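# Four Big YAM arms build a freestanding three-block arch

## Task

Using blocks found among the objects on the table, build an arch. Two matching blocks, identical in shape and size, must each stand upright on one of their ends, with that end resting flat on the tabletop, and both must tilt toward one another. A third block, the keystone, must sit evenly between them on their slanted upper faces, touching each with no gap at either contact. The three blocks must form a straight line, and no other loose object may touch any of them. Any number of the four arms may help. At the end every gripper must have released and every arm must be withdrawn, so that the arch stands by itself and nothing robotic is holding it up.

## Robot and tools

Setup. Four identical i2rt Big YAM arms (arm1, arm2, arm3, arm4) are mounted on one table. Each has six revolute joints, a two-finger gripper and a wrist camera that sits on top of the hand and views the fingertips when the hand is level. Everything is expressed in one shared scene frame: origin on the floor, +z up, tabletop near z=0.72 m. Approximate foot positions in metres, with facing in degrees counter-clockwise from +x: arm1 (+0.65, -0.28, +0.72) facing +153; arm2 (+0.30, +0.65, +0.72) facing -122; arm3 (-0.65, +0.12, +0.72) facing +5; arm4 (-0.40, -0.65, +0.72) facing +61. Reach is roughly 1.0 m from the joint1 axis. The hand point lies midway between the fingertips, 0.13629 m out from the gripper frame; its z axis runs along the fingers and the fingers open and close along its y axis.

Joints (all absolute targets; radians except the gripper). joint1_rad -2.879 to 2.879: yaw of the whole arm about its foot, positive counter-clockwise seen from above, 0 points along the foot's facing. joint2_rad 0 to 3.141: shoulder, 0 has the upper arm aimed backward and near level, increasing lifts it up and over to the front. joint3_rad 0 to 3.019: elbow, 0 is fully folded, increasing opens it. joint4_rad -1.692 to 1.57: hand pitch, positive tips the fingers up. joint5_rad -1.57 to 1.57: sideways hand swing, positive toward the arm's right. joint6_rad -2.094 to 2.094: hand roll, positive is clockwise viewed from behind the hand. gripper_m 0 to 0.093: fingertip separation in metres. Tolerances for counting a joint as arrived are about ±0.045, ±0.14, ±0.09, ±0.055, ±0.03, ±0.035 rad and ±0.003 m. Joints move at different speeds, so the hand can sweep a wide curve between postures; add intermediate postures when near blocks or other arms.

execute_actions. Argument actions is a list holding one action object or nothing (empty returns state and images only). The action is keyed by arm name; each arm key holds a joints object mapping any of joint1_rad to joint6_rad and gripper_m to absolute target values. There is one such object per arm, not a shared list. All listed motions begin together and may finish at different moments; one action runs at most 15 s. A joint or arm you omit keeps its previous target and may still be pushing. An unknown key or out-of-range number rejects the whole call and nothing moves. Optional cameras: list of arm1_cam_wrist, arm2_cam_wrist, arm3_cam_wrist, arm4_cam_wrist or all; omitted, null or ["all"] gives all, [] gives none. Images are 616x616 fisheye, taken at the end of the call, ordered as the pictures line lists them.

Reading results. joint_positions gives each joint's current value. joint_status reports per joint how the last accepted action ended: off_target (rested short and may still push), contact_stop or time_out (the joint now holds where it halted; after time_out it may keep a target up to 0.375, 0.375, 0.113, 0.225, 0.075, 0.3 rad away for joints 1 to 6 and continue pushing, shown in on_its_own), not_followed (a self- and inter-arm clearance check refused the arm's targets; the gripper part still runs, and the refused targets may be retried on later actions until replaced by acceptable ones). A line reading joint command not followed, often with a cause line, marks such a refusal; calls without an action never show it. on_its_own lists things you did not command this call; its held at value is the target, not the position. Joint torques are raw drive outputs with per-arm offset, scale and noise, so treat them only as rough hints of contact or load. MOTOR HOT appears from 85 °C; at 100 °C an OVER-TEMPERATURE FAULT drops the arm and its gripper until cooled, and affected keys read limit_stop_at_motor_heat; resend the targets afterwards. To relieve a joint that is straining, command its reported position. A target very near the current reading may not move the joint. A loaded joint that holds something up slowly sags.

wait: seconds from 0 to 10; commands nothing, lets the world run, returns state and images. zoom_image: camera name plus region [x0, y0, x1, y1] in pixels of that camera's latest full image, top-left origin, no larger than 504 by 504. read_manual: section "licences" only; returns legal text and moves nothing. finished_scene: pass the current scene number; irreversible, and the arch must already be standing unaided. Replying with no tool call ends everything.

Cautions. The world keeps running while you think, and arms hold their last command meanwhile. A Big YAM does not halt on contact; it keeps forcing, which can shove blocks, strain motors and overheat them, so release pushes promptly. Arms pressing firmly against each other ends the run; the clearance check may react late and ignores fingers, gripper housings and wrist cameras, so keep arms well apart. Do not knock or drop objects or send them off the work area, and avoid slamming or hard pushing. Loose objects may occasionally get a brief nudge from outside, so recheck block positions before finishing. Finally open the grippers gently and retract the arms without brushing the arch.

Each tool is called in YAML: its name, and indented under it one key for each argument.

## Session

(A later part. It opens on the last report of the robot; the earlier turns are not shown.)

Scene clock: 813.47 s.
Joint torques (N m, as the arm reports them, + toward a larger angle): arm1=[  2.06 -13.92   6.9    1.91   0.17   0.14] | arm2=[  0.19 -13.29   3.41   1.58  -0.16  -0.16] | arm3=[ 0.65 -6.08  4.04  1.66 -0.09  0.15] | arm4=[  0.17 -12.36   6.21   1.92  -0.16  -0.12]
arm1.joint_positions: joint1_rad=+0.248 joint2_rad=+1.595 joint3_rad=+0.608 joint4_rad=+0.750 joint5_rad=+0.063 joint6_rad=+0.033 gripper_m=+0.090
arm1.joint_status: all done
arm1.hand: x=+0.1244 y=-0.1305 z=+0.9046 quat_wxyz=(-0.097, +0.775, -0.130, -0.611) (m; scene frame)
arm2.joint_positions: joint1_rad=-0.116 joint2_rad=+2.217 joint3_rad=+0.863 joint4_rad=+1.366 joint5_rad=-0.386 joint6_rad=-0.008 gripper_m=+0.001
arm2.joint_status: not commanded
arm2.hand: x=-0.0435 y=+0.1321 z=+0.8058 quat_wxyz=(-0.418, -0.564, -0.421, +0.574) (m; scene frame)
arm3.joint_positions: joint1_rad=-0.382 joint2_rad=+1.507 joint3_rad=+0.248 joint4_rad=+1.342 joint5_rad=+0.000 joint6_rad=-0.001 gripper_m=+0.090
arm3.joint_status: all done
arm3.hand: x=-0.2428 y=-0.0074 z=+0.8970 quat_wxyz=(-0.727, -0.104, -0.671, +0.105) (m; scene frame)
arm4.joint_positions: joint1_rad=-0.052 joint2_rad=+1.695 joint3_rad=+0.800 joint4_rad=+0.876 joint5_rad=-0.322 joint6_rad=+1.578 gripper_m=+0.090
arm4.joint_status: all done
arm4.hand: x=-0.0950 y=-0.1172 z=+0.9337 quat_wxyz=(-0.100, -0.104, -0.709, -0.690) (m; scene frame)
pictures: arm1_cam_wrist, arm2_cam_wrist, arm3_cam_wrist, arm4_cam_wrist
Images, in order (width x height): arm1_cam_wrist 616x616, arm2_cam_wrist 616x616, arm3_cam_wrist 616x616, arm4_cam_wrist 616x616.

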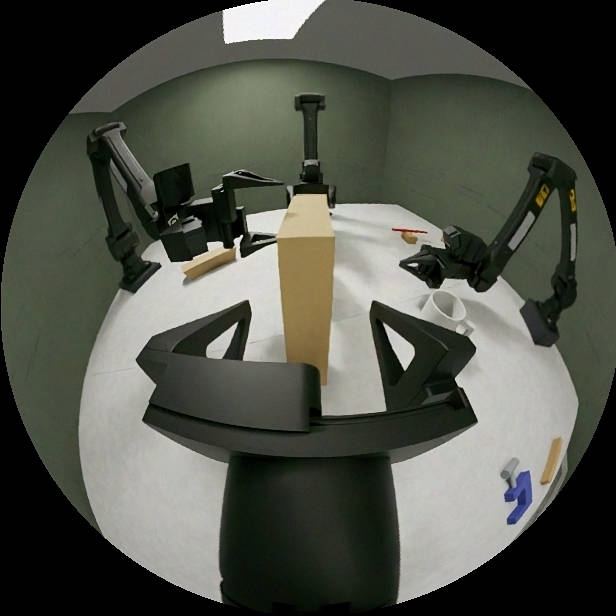

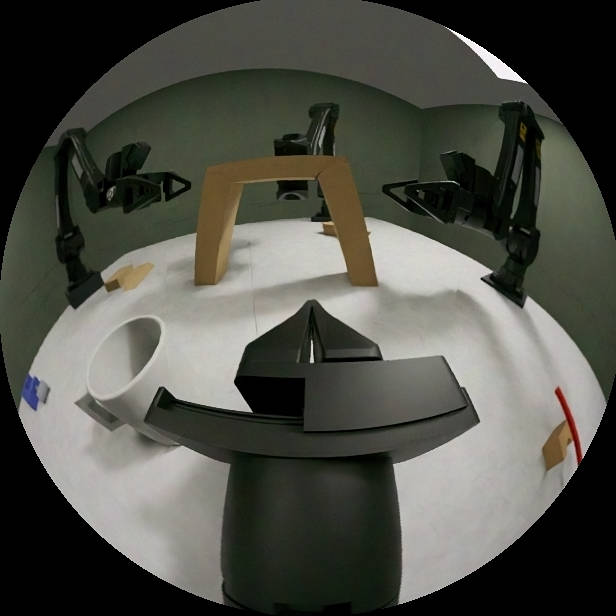

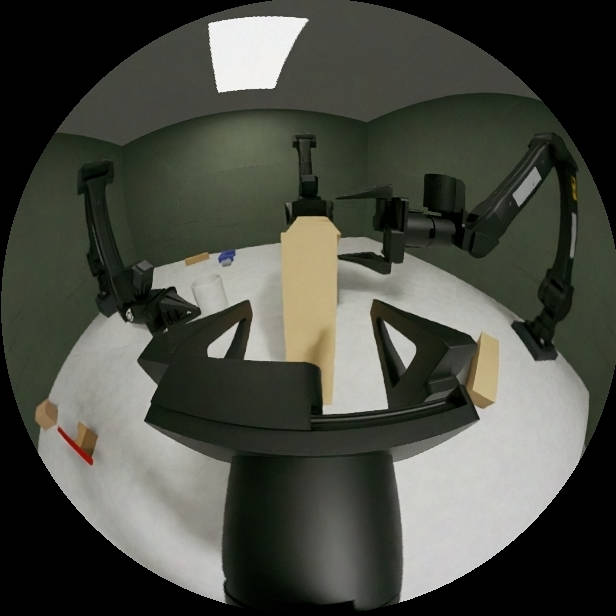

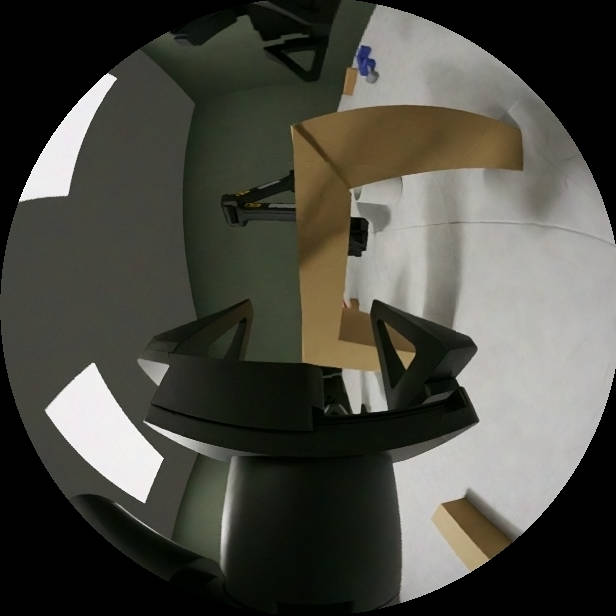

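execute_actions:
  actions:
    - {"arm1": {"joints": {"joint2_rad": 1.15, "joint3_rad": 0.25}}, "arm3": {"joints": {"joint2_rad": 1.2, "joint3_rad": 0.08}}, "arm4": {"joints": {"joint2_rad": 1.2, "joint3_rad": 0.3}}, "arm2": {"joints": {"joint2_rad": 1.8, "joint3_rad": 0.55}}}
  cameras: ["arm2_cam_wrist", "arm4_cam_wrist"]

Scene clock: 819.67 s.
Joint torques (N m, as the arm reports them, + toward a larger angle): arm1=[ 1.75 -7.45  7.55  1.85  0.17  0.15] | arm2=[ 0.41 -7.79  3.85  2.02 -0.04 -0.18] | arm3=[ 1.06 -2.91  4.87  1.57 -0.09  0.13] | arm4=[ 0.34 -4.08  6.58  1.93 -0.16 -0.11]
arm1.joint_positions: joint1_rad=+0.248 joint2_rad=+1.156 joint3_rad=+0.257 joint4_rad=+0.750 joint5_rad=+0.063 joint6_rad=+0.033 gripper_m=+0.090
arm1.joint_status: all done
arm1.hand: x=+0.2561 y=-0.1655 z=+0.9426 quat_wxyz=(-0.100, +0.747, -0.127, -0.645) (m; scene frame)
arm2.joint_positions: joint1_rad=-0.116 joint2_rad=+1.793 joint3_rad=+0.551 joint4_rad=+1.360 joint5_rad=-0.387 joint6_rad=-0.008 gripper_m=+0.001
arm2.joint_status: all done
arm2.hand: x=+0.0154 y=+0.2038 z=+0.9351 quat_wxyz=(-0.427, -0.527, -0.411, +0.609) (m; scene frame)
arm3.joint_positions: joint1_rad=-0.382 joint2_rad=+1.205 joint3_rad=+0.075 joint4_rad=+1.342 joint5_rad=+0.000 joint6_rad=-0.001 gripper_m=+0.090
arm3.joint_status: all done
arm3.hand: x=-0.3141 y=+0.0138 z=+0.9426 quat_wxyz=(-0.768, -0.097, -0.623, +0.111) (m; scene frame)
arm4.joint_positions: joint1_rad=-0.052 joint2_rad=+1.205 joint3_rad=+0.305 joint4_rad=+0.876 joint5_rad=-0.323 joint6_rad=+1.578 gripper_m=+0.090
arm4.joint_status: all done
arm4.hand: x=-0.2029 y=-0.2711 z=+0.9430 quat_wxyz=(-0.099, -0.104, -0.711, -0.689) (m; scene frame)
pictures: arm2_cam_wrist, arm4_cam_wrist
Images, in order (width x height): arm2_cam_wrist 616x616, arm4_cam_wrist 616x616.

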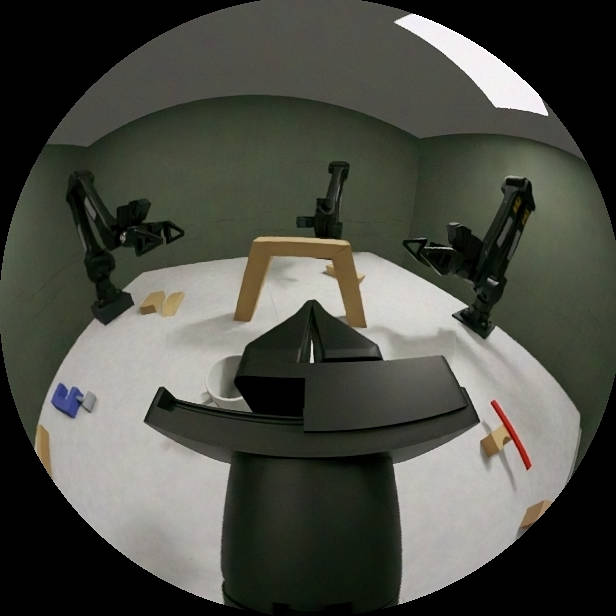

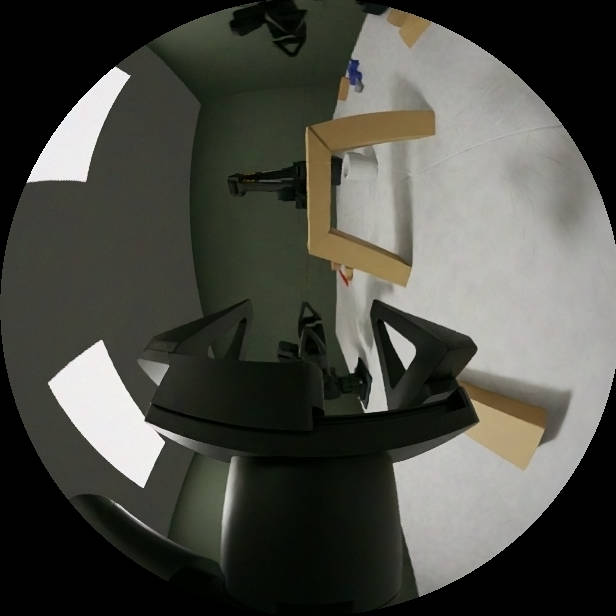

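zoom_image:
  camera: "arm4_cam_wrist"
  region: [290, 95, 450, 300]

Region (290, 95, 450, 300) of arm4_cam_wrist's 616x616 image, scaled by 2.459, with more detail than that image has; it fills the left 393 columns of this view, and the rest is white.

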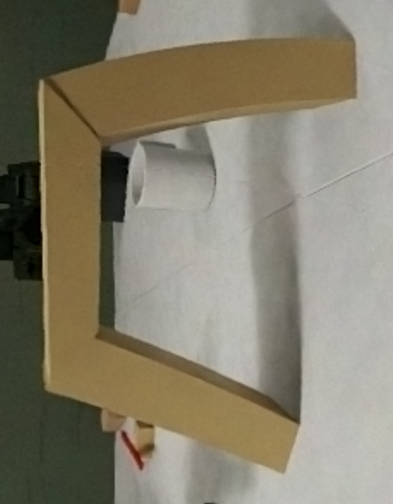

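The arch is clean and stable.

finished_scene:
  scene: 1

The scene is finished: the task was done.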